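# Seat the loose fuse in the clip fuse holder

## Task

Push the loose fuse down into the empty fuse holder until it rests level in both of its clips, with the holder lying flat on the bench. It must stay that way without the robot holding it.

## Robot and tools

Robot: two arms, left_arm and right_arm, each with seven joints and a parallel gripper. The names are just labels; left_arm is mounted on the +y side. There are six cameras: cam_head_left, cam_head_right, cam_high, cam_low, cam_left_wrist, cam_right_wrist, each 504x504 pixels.

Scene frame: origin on the table surface midway between the arms, +x pointing out over the table, +z up. Gripper positions in results are in metres, orientations as quaternions (w, x, y, z). Printed hand positions may be a little off, more so when the arm reaches far.

Gripper frame: fingers point along the gripper's +z and close along its y. The reported end_effector_position is the spot between the pads when shut. Closed fingertips extend about 19 mm past it, open ones about 6 mm. Closing also pushes the tips roughly 13 mm farther out, so keep that clearance above the bench.

Tool execute_actions, argument "actions": a list with zero or one entry. Empty list: no command, just the current state. A wait is {"steps": N} with N up to 300; the robot keeps pursuing the last target during it, and your reply time counts toward N. A motion is {"rows": [...], "steps": N} with N from 1 to 15 (default 15), each step lasting 1/30 s. Each row is used for one step; if there are fewer rows than steps, the last row repeats. Optional "pictures": false skips the images.

Row layout: one row covers both arms and always has 18 numbers. Numbers 1-7 are left_arm joint targets, 8 is left gripper position, 9 is left gripper speed; numbers 10-18 are the same for right_arm. Joint targets are absolute angles in radians in each joint's own space (not a Cartesian pose), in this order: waist, shoulder, upper arm roll, elbow, forearm roll, wrist pitch, wrist roll. Stated ranges: waist, upper arm roll, forearm roll and wrist roll -69.115 to 69.115; shoulder -2.250 to 2.250; elbow -2.580 to 2.580; wrist pitch -2.100 to 2.100. True ends may differ by up to 0.013 rad. A target more than 0.013 beyond a stated end, and farther out than the current angle, makes the whole call refused (nothing is sent). A target past the real end is clipped there, and a "joint sent to its limit" line may appear, possibly about an earlier action.

Gripper position is an absolute target in [-1, 1]: +1 fully open (85 mm gap), 0 about 41 mm, about -0.8 pads touching, -1 closes until stopped. Gripper speed in [-1, 1] sets how fast the gap changes: about 20 mm/s at -1, 85 at 0, 150 at +1. A full close squeezes with roughly 190-235 N per pad. To grip firmly, hold -1. For a gentle grip, open and then command slightly narrower than the object. To release, command wider than the object. To leave a gripper unchanged, resend its previous two numbers; a 0 is a real command. Fingers stay put until the position changes by 0.01 or more, but may re-close on their own up to the commanded position if the object slips or is lost.

Motion limits: each joint's sent target stays within 0.304 rad of its measured angle (waist, shoulder, upper arm roll, elbow) or 0.266 rad (forearm roll, wrist pitch, wrist roll), and targets are scaled back if they would move the gripper more than 70 mm per step. Joints are speed and acceleration limited and arrive together; a reversal stops them together. After big moves the arm may still be short of target. Arms keep heading to the last target while you think, until they settle or a step is HELD.

Result lines: per-arm state (position, quaternion); Joint positions and Joint velocities per arm in column order (rad, rad/s); position_measured_pct, roughly 50 minus 50 times the finger position, 0 when fully open; stopping below about 90 short of the target means something is held or blocking, near 90 or slightly above means the pads met on nothing or something tiny. "joint command not followed" means a clearance check altered joint targets on some steps; HELD marks steps where the row was partly or wholly not sent. MOTOR HOT appears from 60 °C; at 75 °C an OVER-TEMPERATURE FAULT makes the arm sag until cooled, so avoid holding loads longer than needed. A torque fault (contact torque hitting the load limit: 51.3 N m for the first four joints, 32.3 N m for the wrist three, held weight included) stops that arm for 10 s and drops the rest of the call.

Tool zoom_image: "camera" (one of the six names) and "region" [x0, y0, x1, y1] in pixels of that camera's latest image, origin top-left, at most 504 by 504; returns an enlarged view, moves nothing.

Tool show_instructions: no arguments; shows the reference pages (here the clip fuse holder page), moves nothing.

Tool finished_scene: "scene" is the current scene's number; ends it irreversibly and reports success. Replying without any tool call also ends things.

Cautions: external tugs on held parts or pushes on loose objects can happen. Never let anything leave the table. Avoid dropping, slamming, hard pushes, and arms striking or pressing each other. Press the fuse in firmly but without excessive force, keep the holder flat, release it, and confirm it stays seated before finishing.

Each tool is called after ">>>" as name(argument=value, ...) on one line, values as JSON.

Reference images:

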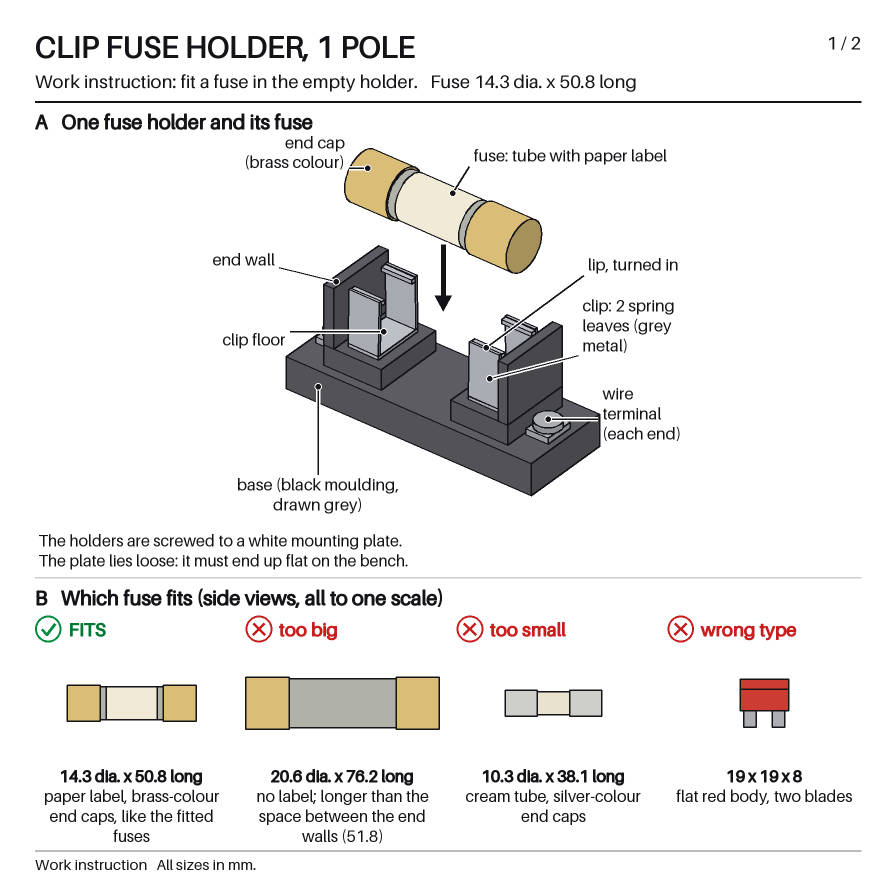

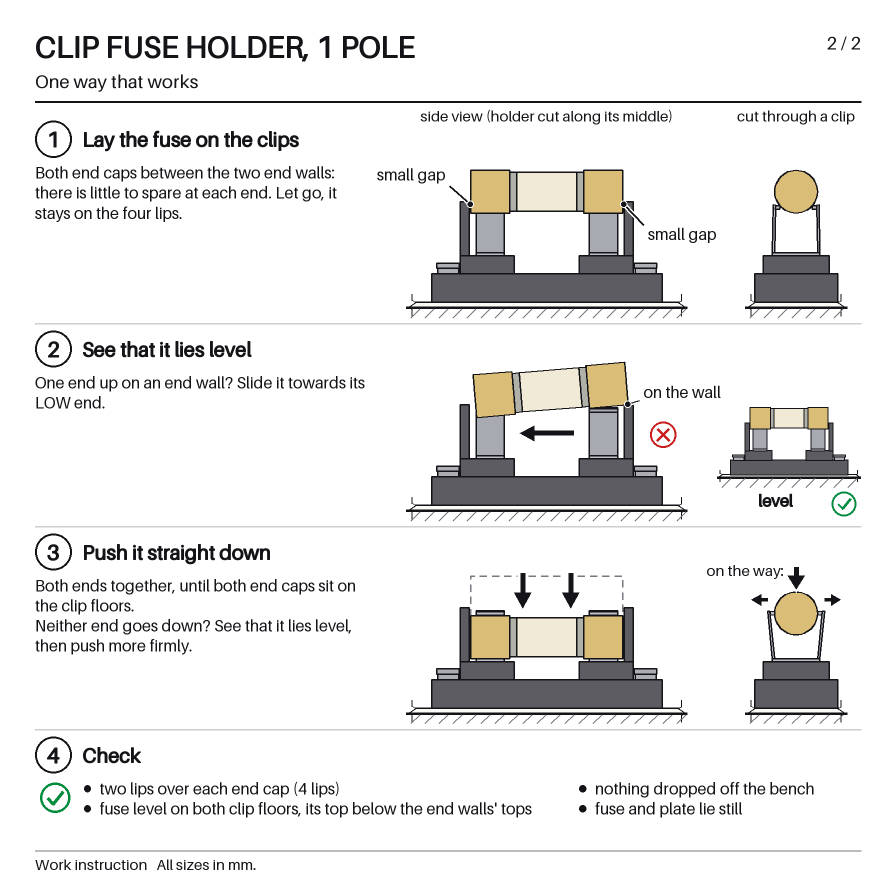

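## Session

>>> execute_actions(actions=[])

Scene clock: 0.00 s of 4306.00 s.
left_arm: end_effector_position=(+0.2456, -0.0858, +0.3526) position_measured_pct=0.0 end_effector_quat_wxyz=(+0.157, +0.815, -0.450, -0.328) | right_arm: end_effector_position=(+0.4279, -0.2698, +0.1993) position_measured_pct=0.0 end_effector_quat_wxyz=(-0.002, -0.008, +1.000, -0.001)
Joint positions: left_arm=[ 0.317  0.813  0.749  0.909  0.15   1.935 -1.371] | right_arm=[-0.058  0.432  0.002  1.66   0.001  1.055  1.519]
Joint velocities: left_arm=[ 0.     0.    -0.002 -0.    -0.    -0.001  0.002] | right_arm=[ 0.001  0.001  0.     0.001  0.    -0.    -0.002]

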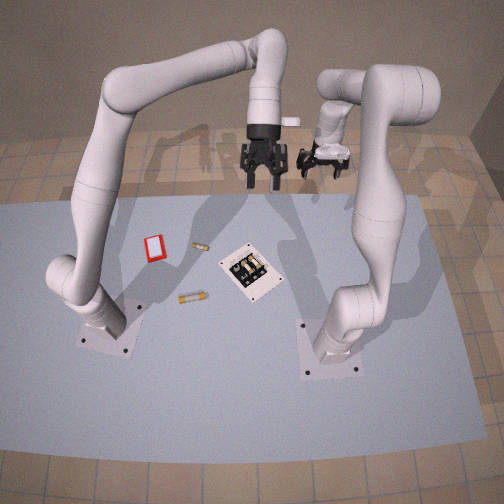

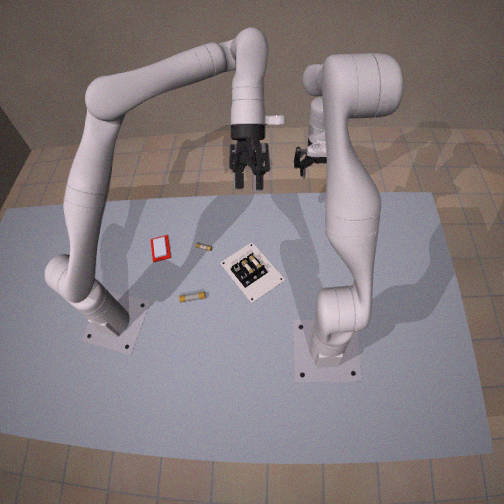

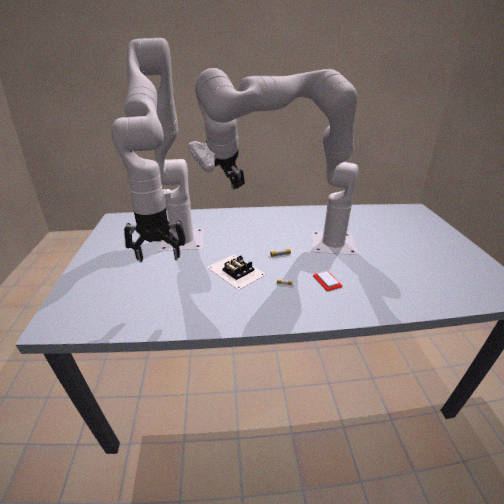

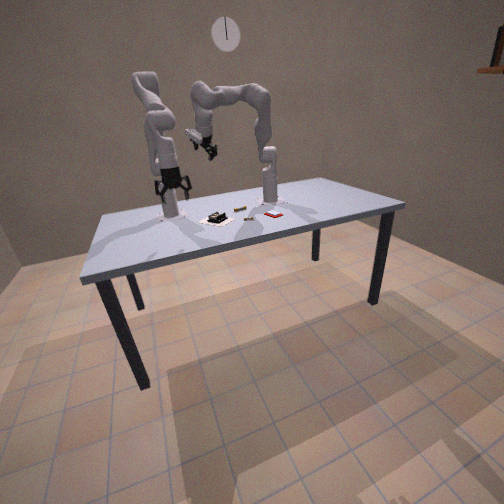

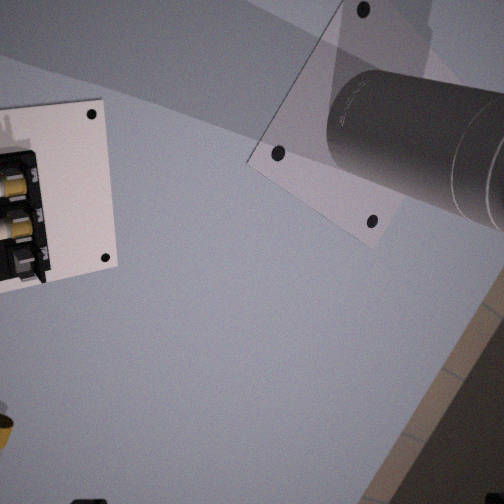

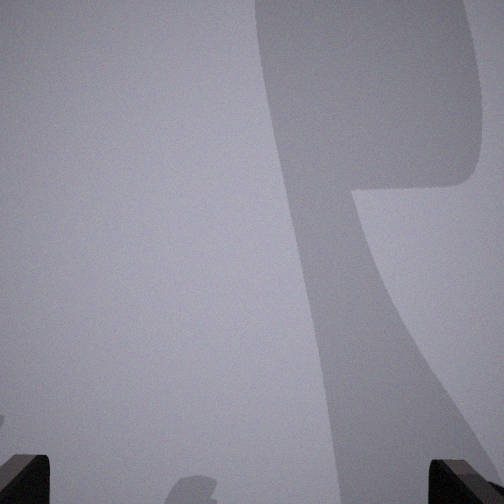

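>>> zoom_image(camera="cam_head_left", region=[60, 200, 380, 400])

>>> zoom_image(camera="cam_high", region=[180, 220, 360, 310])

Region (60, 200, 380, 400) of cam_head_left's 504x504 image, scaled by 1.575, with more detail than that image has; it fills the top 315 rows of this view, and the rest is white.

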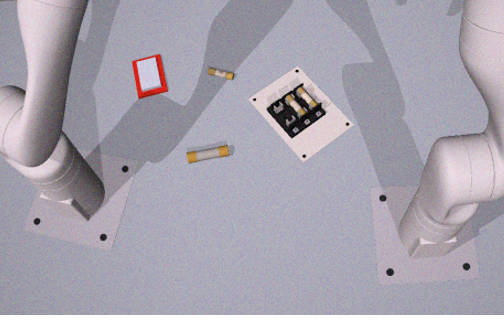

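Region (180, 220, 360, 310) of cam_high's 504x504 image, scaled by 2.800, with more detail than that image has.

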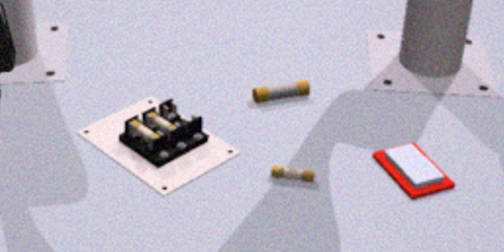

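>>> execute_actions(actions=[{"rows": [[0.4,0.237,0,2.168,0,0.736,-2.76,1,0,-0.058,0.432,0.002,1.66,0.001,1.055,1.519,1,0]], "steps": 15}], pictures=false)

>>> execute_actions(actions=[{"steps": 60}])

Scene clock: 4.73 s of 4306.00 s.
left_arm: end_effector_position=(+0.3104, -0.0012, +0.3246) position_measured_pct=0.0 end_effector_quat_wxyz=(+0.043, +0.857, -0.507, -0.083) | right_arm: end_effector_position=(+0.4278, -0.2702, +0.1991) position_measured_pct=0.0 end_effector_quat_wxyz=(-0.003, -0.008, +1.000, -0.001)
Joint positions: left_arm=[ 0.389  0.388  0.316  1.346  0.02   1.552 -1.754] | right_arm=[-0.058  0.432  0.002  1.66   0.001  1.055  1.519]
Joint velocities: left_arm=[ 0.059 -0.745 -1.1    1.094 -0.115 -0.968 -0.969] | right_arm=[ 0.    -0.    -0.     0.    -0.     0.     0.002]
Steps of this call (steps 1 to 90: nothing new was sent; then 1.23 s passed at rest; steps 91 to 105: all 15 steps of this action). Readings (joint positions | what the end effector reports):
91: left_arm=[0.317 0.812 0.748 0.910 0.149 1.934 -1.372] | right_arm=[-0.058 0.432 0.002 1.660 0.001 1.055 1.519] | left_arm position_measured_pct=0.0 | right_arm position_measured_pct=0.0
92: left_arm=[0.319 0.805 0.743 0.916 0.147 1.929 -1.376] | right_arm=[-0.058 0.432 0.002 1.660 0.001 1.055 1.519] | left_arm position_measured_pct=0.0 | right_arm position_measured_pct=0.0
94: left_arm=[0.327 0.775 0.717 0.944 0.134 1.906 -1.400] | right_arm=[-0.058 0.432 0.002 1.660 0.001 1.055 1.519] | left_arm position_measured_pct=0.0 | right_arm position_measured_pct=0.0
98: left_arm=[0.359 0.649 0.597 1.066 0.079 1.799 -1.506] | right_arm=[-0.058 0.432 0.002 1.660 0.001 1.055 1.519] | left_arm position_measured_pct=0.0 | right_arm position_measured_pct=0.0
105: the state above

Scene clock: 6.73 s of 4306.00 s.
left_arm: end_effector_position=(+0.3004, +0.1500, +0.1496) position_measured_pct=0.0 end_effector_quat_wxyz=(-0.000, +0.627, -0.779, +0.000) | right_arm: end_effector_position=(+0.4278, -0.2702, +0.1991) position_measured_pct=0.0 end_effector_quat_wxyz=(-0.003, -0.008, +1.000, -0.001)
Joint positions: left_arm=[ 0.4    0.237  0.     2.168  0.     0.736 -2.76 ] | right_arm=[-0.058  0.432  0.002  1.66   0.001  1.055  1.519]
Joint velocities: left_arm=[ 0.003 -0.    -0.001  0.    -0.002 -0.002  0.   ] | right_arm=[ 0.002 -0.    -0.     0.001  0.     0.    -0.001]
Steps of this call (steps 1 to 45: the robot went on to your last target; steps 46 to 60: nothing new was sent). Readings (joint positions | what the end effector reports):
1: left_arm=[0.391 0.365 0.280 1.382 0.017 1.520 -1.786] | right_arm=[-0.058 0.432 0.002 1.660 0.001 1.055 1.519] | left_arm position_measured_pct=0.0 | right_arm position_measured_pct=0.0
2: left_arm=[0.392 0.346 0.244 1.417 0.014 1.488 -1.817] | right_arm=[-0.058 0.432 0.002 1.660 0.001 1.055 1.519] | left_arm position_measured_pct=0.0 | right_arm position_measured_pct=0.0
4: left_arm=[0.394 0.317 0.180 1.489 0.010 1.425 -1.881] | right_arm=[-0.058 0.432 0.002 1.660 0.001 1.055 1.519] | left_arm position_measured_pct=0.0 | right_arm position_measured_pct=0.0
8: left_arm=[0.396 0.279 0.090 1.647 0.004 1.286 -2.019] | right_arm=[-0.058 0.432 0.002 1.660 0.001 1.055 1.519] | left_arm position_measured_pct=0.0 | right_arm position_measured_pct=0.0
60: the state above
All arms were judged still, so your last target was given up. Only a new action makes them travel on or press farther. Fingers that are still opening or closing keep moving.

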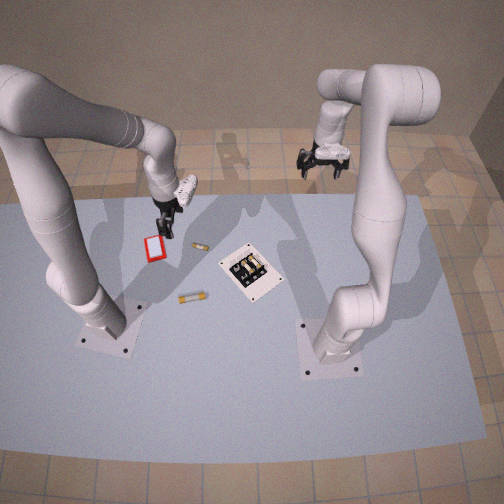

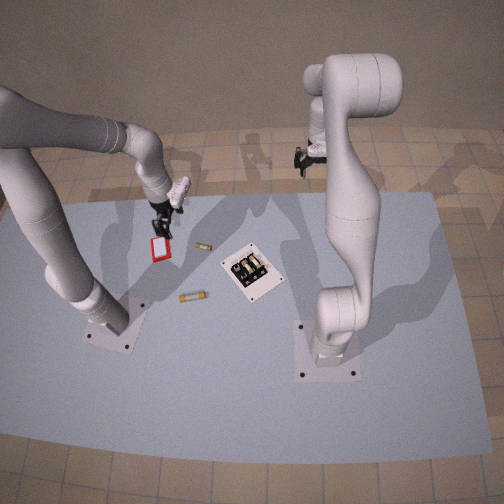

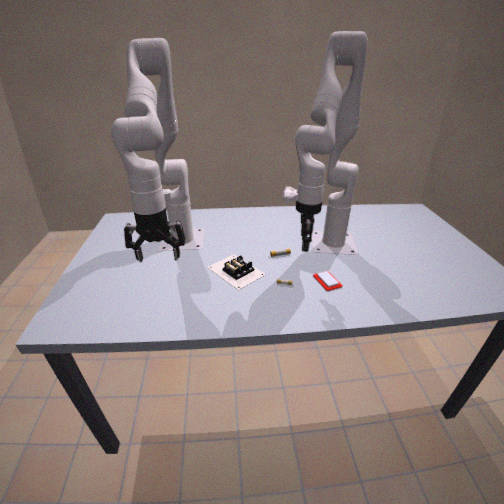

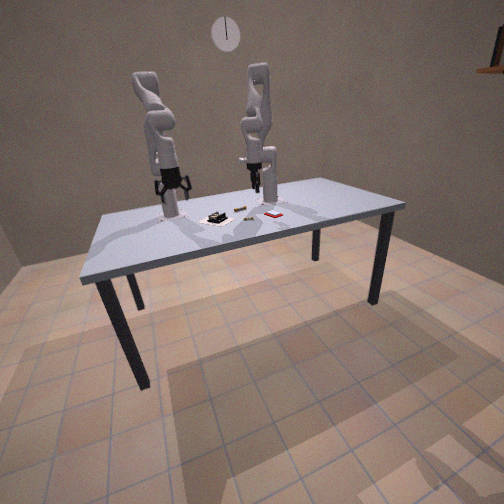

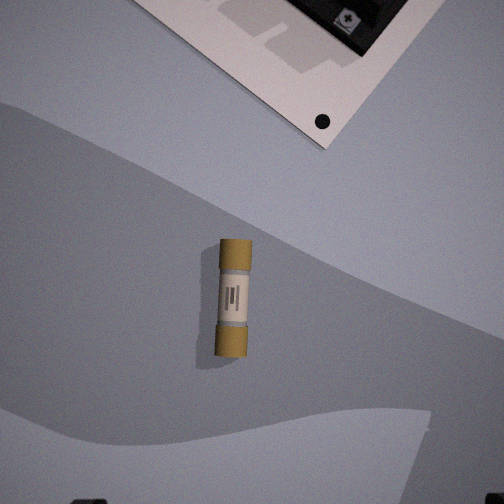

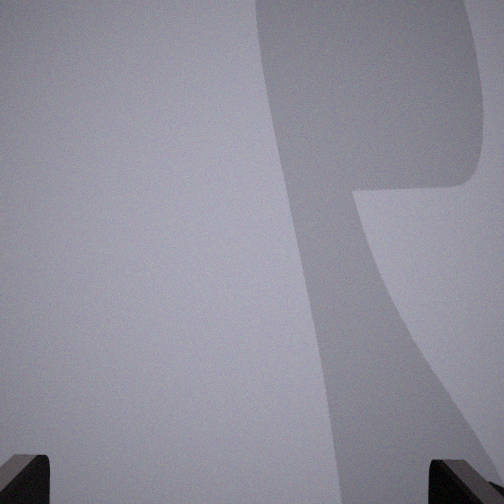

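>>> execute_actions(actions=[{"rows": [[0.512,0.5045,0,2.112,0,0.525,-2.691,0,0,-0.058,0.432,0.002,1.66,0.001,1.055,1.519,1,0]], "steps": 15}], pictures=false)

>>> execute_actions(actions=[{"steps": 20}])

Scene clock: 10.03 s of 4306.00 s.
left_arm: end_effector_position=(+0.3176, +0.0909, +0.0726) position_measured_pct=36.9 end_effector_quat_wxyz=(-0.001, +0.612, -0.791, +0.004) | right_arm: end_effector_position=(+0.4278, -0.2702, +0.1991) position_measured_pct=0.0 end_effector_quat_wxyz=(-0.003, -0.008, +1.000, -0.001)
Joint positions: left_arm=[ 0.508  0.497  0.001  2.112  0.     0.525 -2.691] | right_arm=[-0.058  0.432  0.002  1.66   0.001  1.055  1.519]
Joint velocities: left_arm=[ 0.027  0.045 -0.011 -0.011 -0.004 -0.015  0.003] | right_arm=[ 0.001  0.     0.    -0.001  0.    -0.     0.001]
Steps of this call (steps 1 to 84: nothing new was sent; steps 85 to 99: all 15 steps of this action). Readings (joint positions | what the end effector reports):
85: left_arm=[0.401 0.238 -0.000 2.168 -0.000 0.735 -2.760] | right_arm=[-0.058 0.432 0.002 1.660 0.001 1.055 1.519] | left_arm position_measured_pct=0.0 | right_arm position_measured_pct=0.0
86: left_arm=[0.404 0.245 -0.000 2.167 -0.000 0.732 -2.759] | right_arm=[-0.058 0.432 0.002 1.660 0.001 1.055 1.519] | left_arm position_measured_pct=0.4 | right_arm position_measured_pct=0.0
88: left_arm=[0.417 0.276 -0.001 2.161 -0.000 0.711 -2.752] | right_arm=[-0.058 0.432 0.002 1.660 0.001 1.055 1.519] | left_arm position_measured_pct=4.8 | right_arm position_measured_pct=0.0
92: left_arm=[0.467 0.395 -0.000 2.136 -0.000 0.617 -2.721] | right_arm=[-0.058 0.432 0.002 1.660 0.001 1.055 1.519] | left_arm position_measured_pct=15.9 | right_arm position_measured_pct=0.0
99: the state above

Scene clock: 10.70 s of 4306.00 s.
left_arm: end_effector_position=(+0.3157, +0.0910, +0.0699) position_measured_pct=49.6 end_effector_quat_wxyz=(-0.000, +0.611, -0.792, +0.000) | right_arm: end_effector_position=(+0.4278, -0.2702, +0.1991) position_measured_pct=0.0 end_effector_quat_wxyz=(-0.003, -0.008, +1.000, -0.001)
Joint positions: left_arm=[ 0.512  0.504  0.     2.112  0.     0.525 -2.691] | right_arm=[-0.058  0.432  0.002  1.66   0.001  1.055  1.519]
Joint velocities: left_arm=[ 0.     0.001  0.002  0.    -0.002 -0.     0.001] | right_arm=[-0.002  0.    -0.     0.002 -0.     0.     0.001]
Steps of this call (steps 1 to 15: the robot went on to your last target; steps 16 to 20: nothing new was sent). Readings (joint positions | what the end effector reports):
1: left_arm=[0.509 0.498 0.000 2.112 0.000 0.525 -2.691] | right_arm=[-0.058 0.432 0.002 1.660 0.001 1.055 1.519] | left_arm position_measured_pct=39.7 | right_arm position_measured_pct=0.0
2: left_arm=[0.510 0.500 0.000 2.112 0.000 0.525 -2.691] | right_arm=[-0.058 0.432 0.002 1.660 0.001 1.055 1.519] | left_arm position_measured_pct=42.9 | right_arm position_measured_pct=0.0
4: left_arm=[0.511 0.502 0.000 2.112 0.000 0.525 -2.691] | right_arm=[-0.058 0.432 0.002 1.660 0.001 1.055 1.519] | left_arm position_measured_pct=47.6 | right_arm position_measured_pct=0.0
8: left_arm=[0.512 0.504 0.000 2.112 0.000 0.525 -2.691] | right_arm=[-0.058 0.432 0.002 1.660 0.001 1.055 1.519] | left_arm position_measured_pct=49.6 | right_arm position_measured_pct=0.0
20: the state above
All arms were judged still, so your last target was given up. Only a new action makes them travel on or press farther. Fingers that are still opening or closing keep moving.

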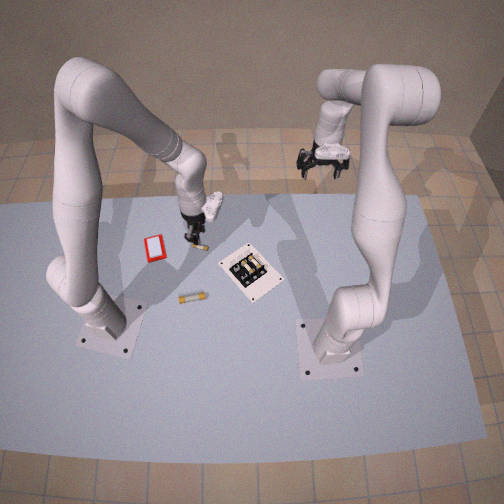

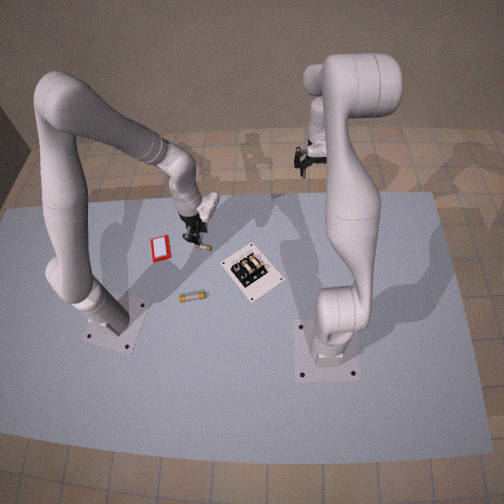

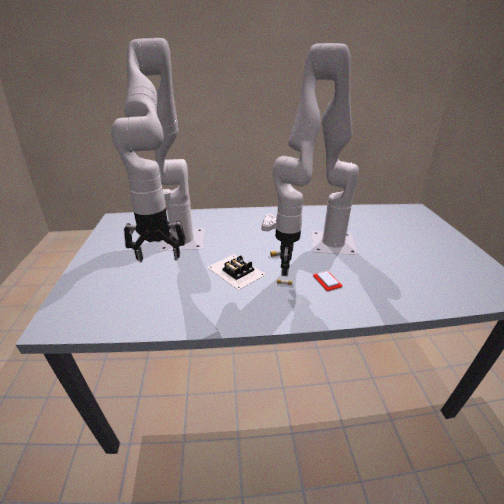

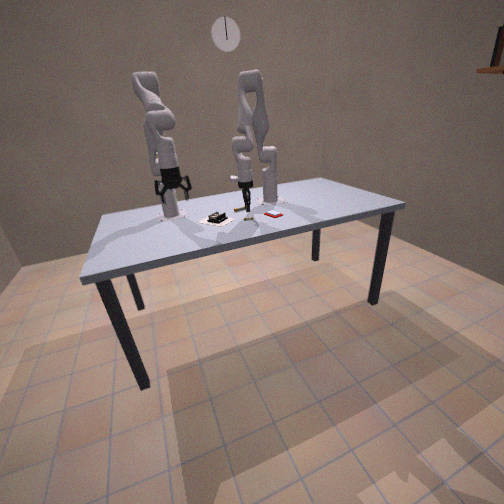

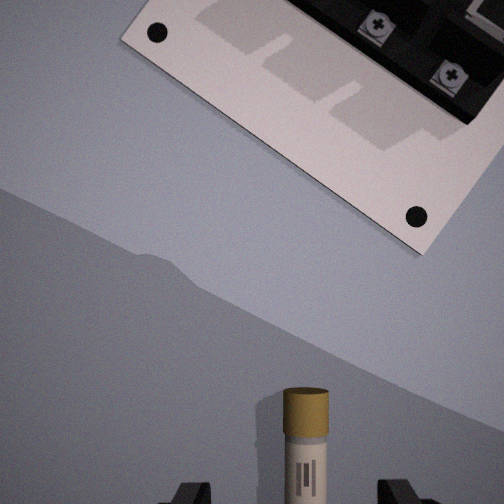

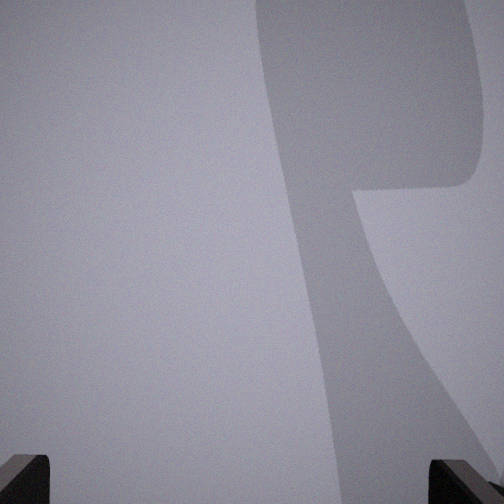

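>>> execute_actions(actions=[{"rows": [[0.517,0.6007,0,2.1512,0,0.3897,-2.686,0,0,-0.058,0.432,0.002,1.66,0.001,1.055,1.519,1,0]], "steps": 15}], pictures=false)

>>> execute_actions(actions=[{"steps": 10}])

Scene clock: 12.03 s of 4306.00 s.
left_arm: end_effector_position=(+0.3118, +0.0920, +0.0302) position_measured_pct=49.6 end_effector_quat_wxyz=(-0.000, +0.611, -0.792, +0.000) | right_arm: end_effector_position=(+0.4278, -0.2702, +0.1991) position_measured_pct=0.0 end_effector_quat_wxyz=(-0.003, -0.008, +1.000, -0.001)
Joint positions: left_arm=[ 0.517  0.6    0.     2.151  0.     0.39  -2.686] | right_arm=[-0.058  0.432  0.002  1.66   0.001  1.055  1.519]
Joint velocities: left_arm=[-0.001  0.01  -0.001  0.001  0.002  0.001  0.   ] | right_arm=[-0.001 -0.    -0.     0.    -0.     0.     0.   ]
Steps of this call (steps 1 to 25: nothing new was sent; steps 26 to 40: all 15 steps of this action). Readings (joint positions | what the end effector reports):
26: left_arm=[0.512 0.506 -0.000 2.112 -0.000 0.524 -2.691] | right_arm=[-0.058 0.432 0.002 1.660 0.001 1.055 1.519] | left_arm position_measured_pct=49.6 | right_arm position_measured_pct=0.0
27: left_arm=[0.512 0.512 -0.000 2.114 -0.000 0.516 -2.691] | right_arm=[-0.058 0.432 0.002 1.660 0.001 1.055 1.519] | left_arm position_measured_pct=49.6 | right_arm position_measured_pct=0.0
29: left_arm=[0.514 0.542 -0.000 2.125 -0.000 0.479 -2.689] | right_arm=[-0.058 0.432 0.002 1.660 0.001 1.055 1.519] | left_arm position_measured_pct=49.6 | right_arm position_measured_pct=0.0
33: left_arm=[0.517 0.595 0.000 2.150 0.000 0.395 -2.686] | right_arm=[-0.058 0.432 0.002 1.660 0.001 1.055 1.519] | left_arm position_measured_pct=49.6 | right_arm position_measured_pct=0.0
40: the state above

Scene clock: 12.37 s of 4306.00 s.
left_arm: end_effector_position=(+0.3116, +0.0922, +0.0298) position_measured_pct=49.6 end_effector_quat_wxyz=(-0.000, +0.611, -0.792, +0.000) | right_arm: end_effector_position=(+0.4278, -0.2702, +0.1991) position_measured_pct=0.0 end_effector_quat_wxyz=(-0.003, -0.008, +1.000, -0.001)
Joint positions: left_arm=[ 0.517  0.601  0.     2.151  0.     0.39  -2.686] | right_arm=[-0.058  0.432  0.002  1.66   0.001  1.055  1.519]
Joint velocities: left_arm=[ 0.001  0.002 -0.001  0.     0.001 -0.001  0.   ] | right_arm=[ 0.     0.001 -0.    -0.    -0.    -0.    -0.001]
Steps of this call (steps 1 to 10: the robot went on to your last target). Readings (joint positions | what the end effector reports):
1: left_arm=[0.517 0.600 0.000 2.151 0.000 0.390 -2.686] | right_arm=[-0.058 0.432 0.002 1.660 0.001 1.055 1.519] | left_arm position_measured_pct=49.6 | right_arm position_measured_pct=0.0
2: left_arm=[0.517 0.600 0.000 2.151 0.000 0.390 -2.686] | right_arm=[-0.058 0.432 0.002 1.660 0.001 1.055 1.519] | left_arm position_measured_pct=49.6 | right_arm position_measured_pct=0.0
4: left_arm=[0.517 0.600 0.000 2.151 0.000 0.390 -2.686] | right_arm=[-0.058 0.432 0.002 1.660 0.001 1.055 1.519] | left_arm position_measured_pct=49.6 | right_arm position_measured_pct=0.0
8: left_arm=[0.517 0.601 0.000 2.151 0.000 0.390 -2.686] | right_arm=[-0.058 0.432 0.002 1.660 0.001 1.055 1.519] | left_arm position_measured_pct=49.6 | right_arm position_measured_pct=0.0
10: the state above

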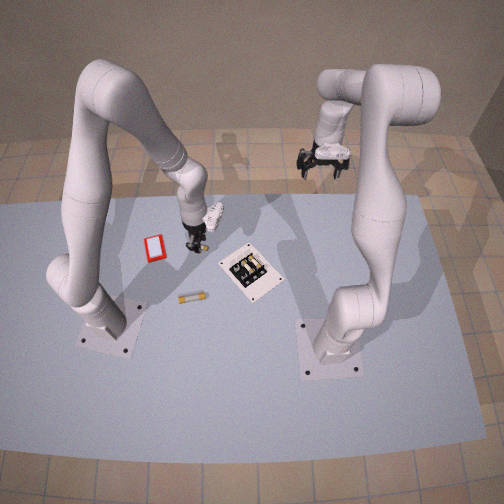

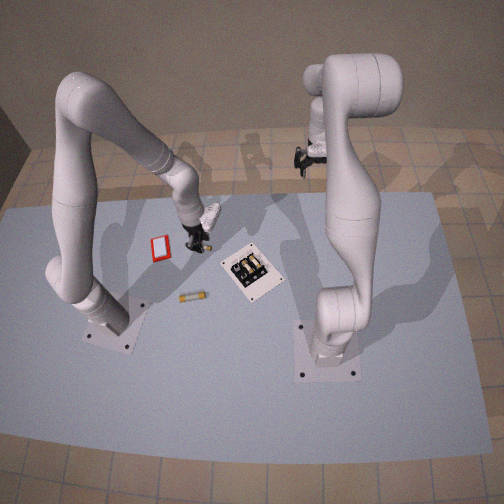

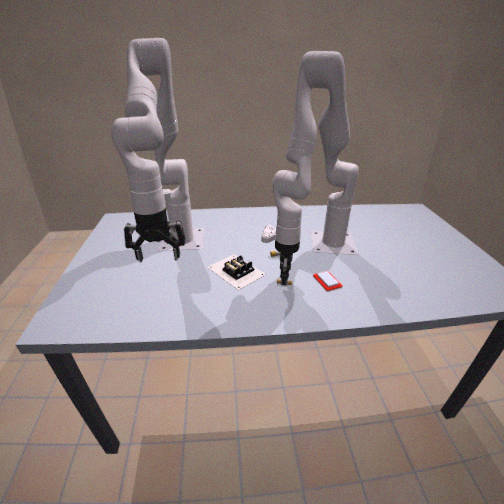

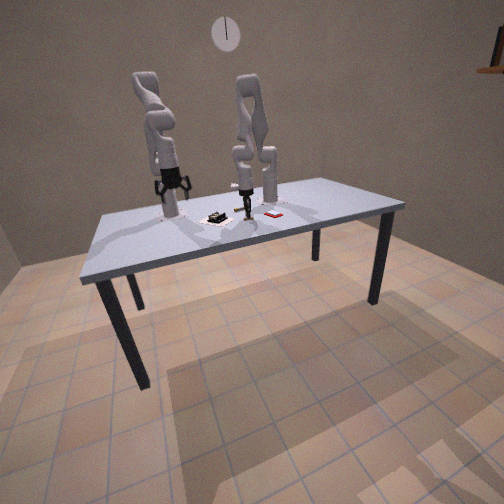

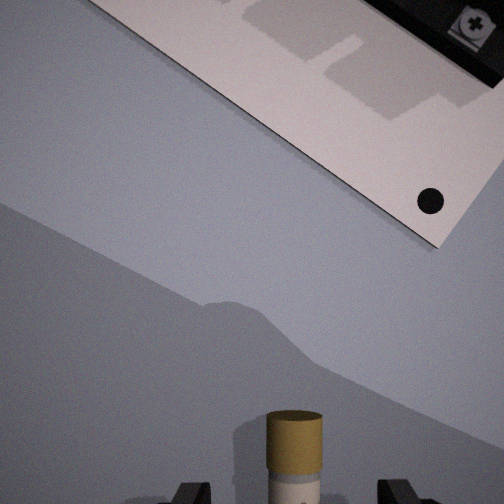

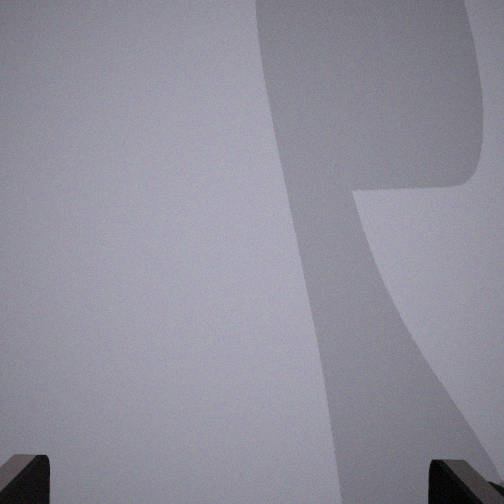

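>>> execute_actions(actions=[{"rows": [[0.5197,0.6248,0,2.1546,0,0.3622,-2.683,0,0,-0.058,0.432,0.002,1.66,0.001,1.055,1.519,1,0]], "steps": 14}], pictures=false)

>>> execute_actions(actions=[{"rows": [[0.5197,0.6248,0,2.1546,0,0.3622,-2.683,-1,-0.3,-0.058,0.432,0.002,1.66,0.001,1.055,1.519,1,0]], "steps": 15}], pictures=false)

>>> execute_actions(actions=[{"steps": 8}])

Scene clock: 13.90 s of 4306.00 s.
left_arm: end_effector_position=(+0.3112, +0.0913, +0.0209) position_measured_pct=49.6 end_effector_quat_wxyz=(-0.000, +0.611, -0.792, +0.000) | right_arm: end_effector_position=(+0.4278, -0.2702, +0.1991) position_measured_pct=0.0 end_effector_quat_wxyz=(-0.003, -0.008, +1.000, -0.001)
Joint positions: left_arm=[ 0.52   0.625  0.     2.155  0.     0.362 -2.683] | right_arm=[-0.058  0.432  0.002  1.66   0.001  1.055  1.519]
Joint velocities: left_arm=[ 0.     0.002  0.    -0.    -0.001  0.     0.002] | right_arm=[ 0.    -0.001  0.    -0.     0.    -0.     0.   ]
Steps of this call (steps 1 to 15: the robot went on to your last target; steps 16 to 32: nothing new was sent; steps 33 to 46: all 14 steps of this action). Readings (joint positions | what the end effector reports):
33: left_arm=[0.517 0.602 -0.000 2.151 -0.000 0.389 -2.686] | right_arm=[-0.058 0.432 0.002 1.660 0.001 1.055 1.519] | left_arm position_measured_pct=49.6 | right_arm position_measured_pct=0.0
34: left_arm=[0.518 0.609 -0.000 2.152 -0.000 0.383 -2.685] | right_arm=[-0.058 0.432 0.002 1.660 0.001 1.055 1.519] | left_arm position_measured_pct=49.6 | right_arm position_measured_pct=0.0
36: left_arm=[0.520 0.623 0.000 2.154 0.000 0.366 -2.683] | right_arm=[-0.058 0.432 0.002 1.660 0.001 1.055 1.519] | left_arm position_measured_pct=49.6 | right_arm position_measured_pct=0.0
40: left_arm=[0.520 0.624 0.000 2.155 0.000 0.362 -2.683] | right_arm=[-0.058 0.432 0.002 1.660 0.001 1.055 1.519] | left_arm position_measured_pct=49.6 | right_arm position_measured_pct=0.0
46: the state above

Scene clock: 14.40 s of 4306.00 s.
left_arm: end_effector_position=(+0.3111, +0.0913, +0.0209) position_measured_pct=77.8 end_effector_quat_wxyz=(-0.000, +0.611, -0.792, +0.000) | right_arm: end_effector_position=(+0.4278, -0.2702, +0.1991) position_measured_pct=0.0 end_effector_quat_wxyz=(-0.003, -0.008, +1.000, -0.001)
Joint positions: left_arm=[ 0.52   0.624 -0.     2.155 -0.     0.362 -2.683] | right_arm=[-0.058  0.432  0.002  1.66   0.001  1.055  1.519]
Joint velocities: left_arm=[ 0.001 -0.01  -0.001  0.001  0.     0.004 -0.001] | right_arm=[-0.001  0.     0.    -0.002  0.     0.001 -0.002]
Steps of this call (steps 1 to 15: all 15 steps of this action). Readings (joint positions | what the end effector reports):
1: left_arm=[0.520 0.625 0.000 2.155 0.000 0.362 -2.683] | right_arm=[-0.058 0.432 0.002 1.660 0.001 1.055 1.519] | left_arm position_measured_pct=49.6 | right_arm position_measured_pct=0.0
2: left_arm=[0.520 0.625 0.000 2.155 0.000 0.362 -2.683] | right_arm=[-0.058 0.432 0.002 1.660 0.001 1.055 1.519] | left_arm position_measured_pct=50.4 | right_arm position_measured_pct=0.0
4: left_arm=[0.520 0.625 0.000 2.155 0.000 0.362 -2.683] | right_arm=[-0.058 0.432 0.002 1.660 0.001 1.055 1.519] | left_arm position_measured_pct=53.2 | right_arm position_measured_pct=0.0
8: left_arm=[0.520 0.625 0.000 2.155 0.000 0.362 -2.683] | right_arm=[-0.058 0.432 0.002 1.660 0.001 1.055 1.519] | left_arm position_measured_pct=61.9 | right_arm position_measured_pct=0.0
15: the state above

Scene clock: 14.67 s of 4306.00 s.
left_arm: end_effector_position=(+0.3111, +0.0913, +0.0212) position_measured_pct=82.1 end_effector_quat_wxyz=(-0.000, +0.611, -0.792, +0.000) | right_arm: end_effector_position=(+0.4278, -0.2702, +0.1991) position_measured_pct=0.0 end_effector_quat_wxyz=(-0.003, -0.008, +1.000, -0.001)
Joint positions: left_arm=[ 0.52   0.624 -0.     2.155 -0.     0.363 -2.683] | right_arm=[-0.058  0.432  0.002  1.66   0.001  1.055  1.519]
Joint velocities: left_arm=[-0.     0.     0.001  0.     0.002  0.     0.   ] | right_arm=[-0.001  0.001 -0.    -0.    -0.     0.    -0.001]
Steps of this call (steps 1 to 8: the robot went on to your last target). Readings (joint positions | what the end effector reports):
1: left_arm=[0.520 0.624 -0.000 2.155 -0.000 0.363 -2.683] | right_arm=[-0.058 0.432 0.002 1.660 0.001 1.055 1.519] | left_arm position_measured_pct=79.4 | right_arm position_measured_pct=0.0
2: left_arm=[0.520 0.624 -0.000 2.155 -0.000 0.363 -2.683] | right_arm=[-0.058 0.432 0.002 1.660 0.001 1.055 1.519] | left_arm position_measured_pct=80.2 | right_arm position_measured_pct=0.0
4: left_arm=[0.520 0.624 -0.000 2.155 -0.000 0.363 -2.683] | right_arm=[-0.058 0.432 0.002 1.660 0.001 1.055 1.519] | left_arm position_measured_pct=81.7 | right_arm position_measured_pct=0.0
8: the state above

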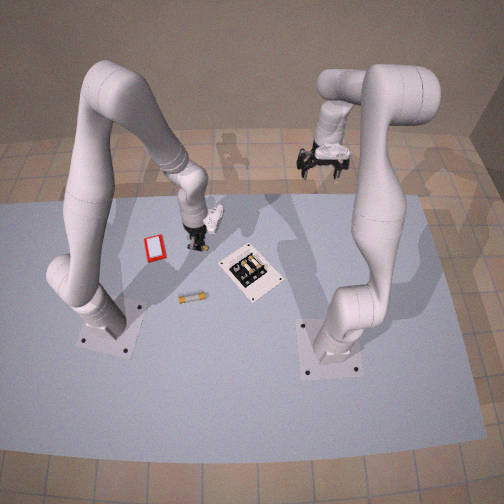

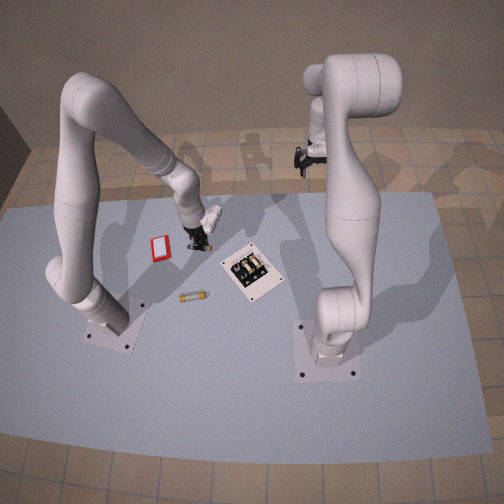

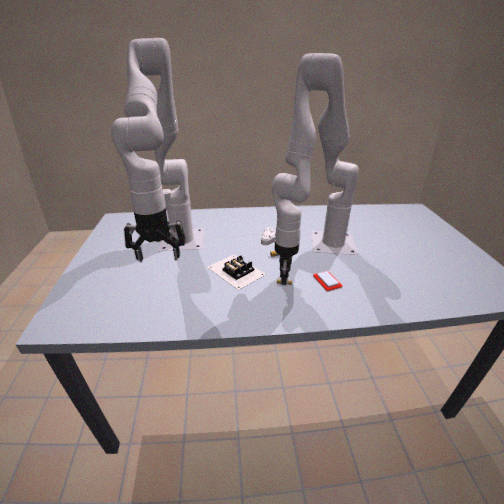

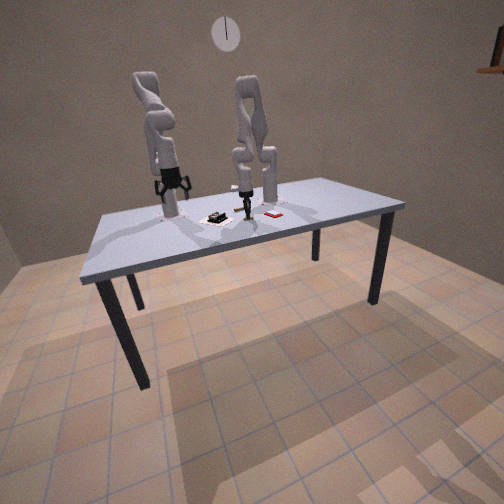

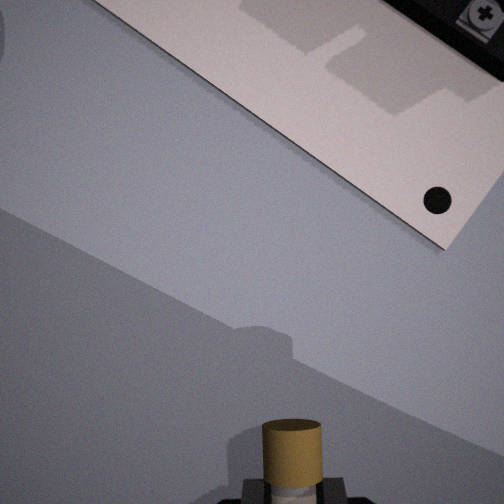

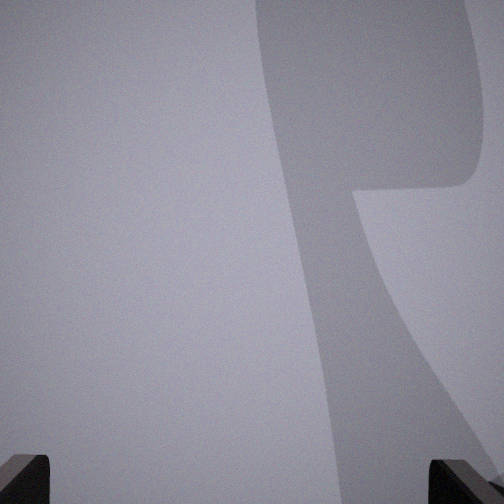

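>>> execute_actions(actions=[{"rows": [[0.5197,0.58,0,2.145,0,0.4166,-2.683,-1,-0.3,-0.058,0.432,0.002,1.66,0.001,1.055,1.519,1,0],[0.5197,0.58,0,2.145,0,0.4166,-2.683,-1,-0.3,-0.058,0.432,0.002,1.66,0.001,1.055,1.519,1,0],[0.5197,0.58,0,2.145,0,0.4166,-2.683,-1,-0.3,-0.058,0.432,0.002,1.66,0.001,1.055,1.519,1,0],[0.9311,0.5343,0,1.9342,0,0.6731,-2.89,-1,-0.3,-0.058,0.432,0.002,1.66,0.001,1.055,1.519,1,0]], "steps": 15}], pictures=false)

>>> execute_actions(actions=[{"steps": 22}])

Scene clock: 16.97 s of 4306.00 s.
left_arm: end_effector_position=(+0.2513, -0.0011, +0.0742) position_measured_pct=82.1 end_effector_quat_wxyz=(-0.000, -0.428, +0.904, +0.003) | right_arm: end_effector_position=(+0.4278, -0.2702, +0.1991) position_measured_pct=0.0 end_effector_quat_wxyz=(-0.003, -0.008, +1.000, -0.001)
Joint positions: left_arm=[ 0.802  0.547 -0.001  1.99  -0.     0.612 -2.831] | right_arm=[-0.058  0.432  0.002  1.66   0.001  1.055  1.519]
Joint velocities: left_arm=[ 0.972 -0.095  0.002 -0.427  0.001  0.464 -0.449] | right_arm=[ 0.001 -0.001  0.    -0.002 -0.     0.     0.   ]
Steps of this call (steps 1 to 15: the robot went on to your last target; steps 16 to 54: nothing new was sent; steps 55 to 69: all 15 steps of this action). Readings (joint positions | what the end effector reports):
55: left_arm=[0.520 0.622 -0.000 2.155 -0.000 0.364 -2.683] | right_arm=[-0.058 0.432 0.002 1.660 0.001 1.055 1.519] | left_arm position_measured_pct=82.1 | right_arm position_measured_pct=0.0
56: left_arm=[0.520 0.616 -0.000 2.154 -0.000 0.370 -2.683] | right_arm=[-0.058 0.432 0.002 1.660 0.001 1.055 1.519] | left_arm position_measured_pct=82.1 | right_arm position_measured_pct=0.0
58: left_arm=[0.521 0.591 -0.000 2.148 -0.000 0.400 -2.683] | right_arm=[-0.058 0.432 0.002 1.660 0.001 1.055 1.519] | left_arm position_measured_pct=82.1 | right_arm position_measured_pct=0.0
62: left_arm=[0.579 0.571 -0.002 2.100 -0.000 0.493 -2.717] | right_arm=[-0.058 0.432 0.002 1.660 0.001 1.055 1.519] | left_arm position_measured_pct=82.1 | right_arm position_measured_pct=0.0
69: the state above

Scene clock: 17.70 s of 4306.00 s.
left_arm: end_effector_position=(+0.2114, -0.0365, +0.0898) position_measured_pct=82.1 end_effector_quat_wxyz=(-0.000, -0.341, +0.940, +0.000) | right_arm: end_effector_position=(+0.4278, -0.2702, +0.1991) position_measured_pct=0.0 end_effector_quat_wxyz=(-0.003, -0.008, +1.000, -0.001)
Joint positions: left_arm=[ 0.931  0.534  0.     1.934  0.     0.673 -2.89 ] | right_arm=[-0.058  0.432  0.002  1.66   0.001  1.055  1.519]
Joint velocities: left_arm=[ 0.002  0.001 -0.002 -0.    -0.002  0.    -0.001] | right_arm=[ 0.    -0.    -0.    -0.    -0.    -0.     0.001]
Steps of this call (steps 1 to 22: the robot went on to your last target). Readings (joint positions | what the end effector reports):
1: left_arm=[0.834 0.544 -0.001 1.976 -0.000 0.627 -2.846] | right_arm=[-0.058 0.432 0.002 1.660 0.001 1.055 1.519] | left_arm position_measured_pct=82.1 | right_arm position_measured_pct=0.0
2: left_arm=[0.861 0.541 0.000 1.963 0.000 0.641 -2.859] | right_arm=[-0.058 0.432 0.002 1.660 0.001 1.055 1.519] | left_arm position_measured_pct=82.1 | right_arm position_measured_pct=0.0
4: left_arm=[0.901 0.537 0.002 1.945 0.001 0.661 -2.879] | right_arm=[-0.058 0.432 0.002 1.660 0.001 1.055 1.519] | left_arm position_measured_pct=82.1 | right_arm position_measured_pct=0.0
8: left_arm=[0.923 0.535 0.001 1.935 0.000 0.673 -2.890] | right_arm=[-0.058 0.432 0.002 1.660 0.001 1.055 1.519] | left_arm position_measured_pct=82.1 | right_arm position_measured_pct=0.0
22: the state above

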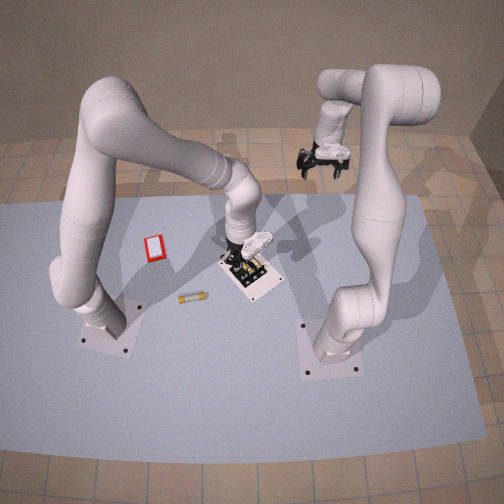

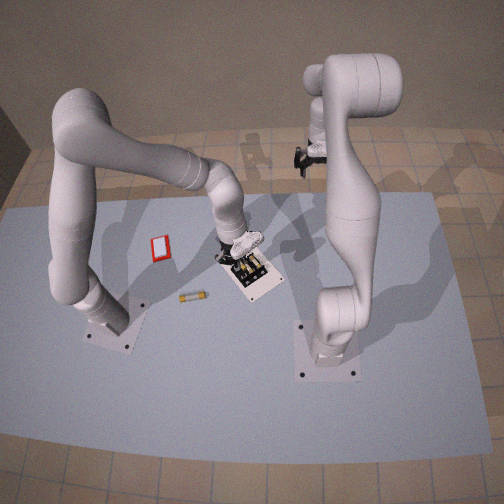

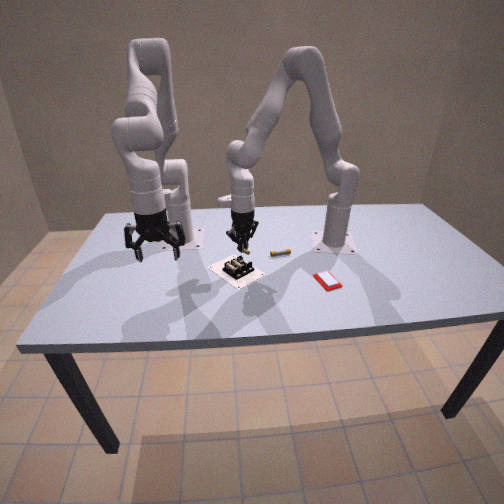

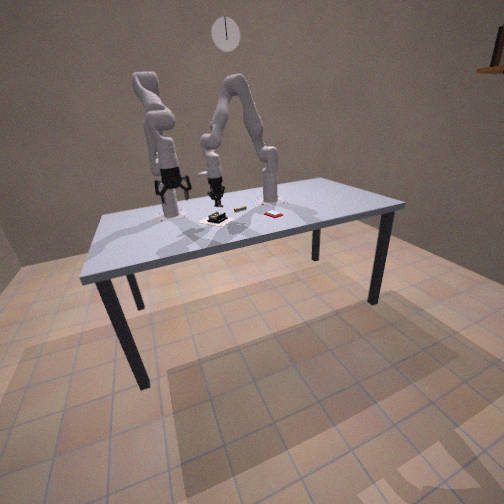

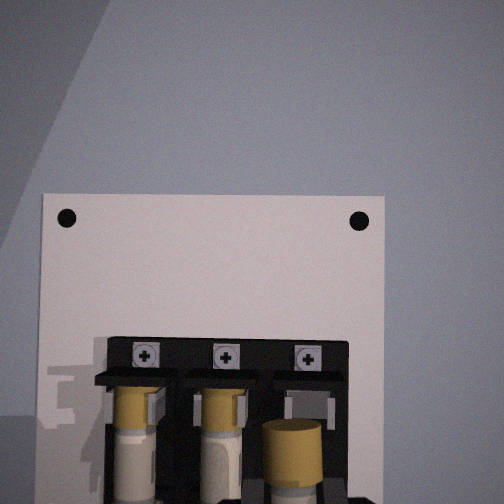

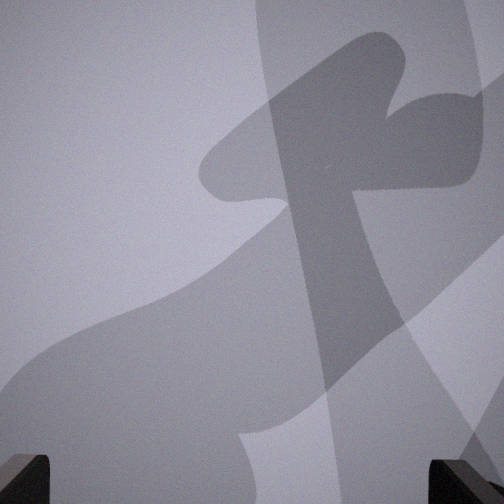

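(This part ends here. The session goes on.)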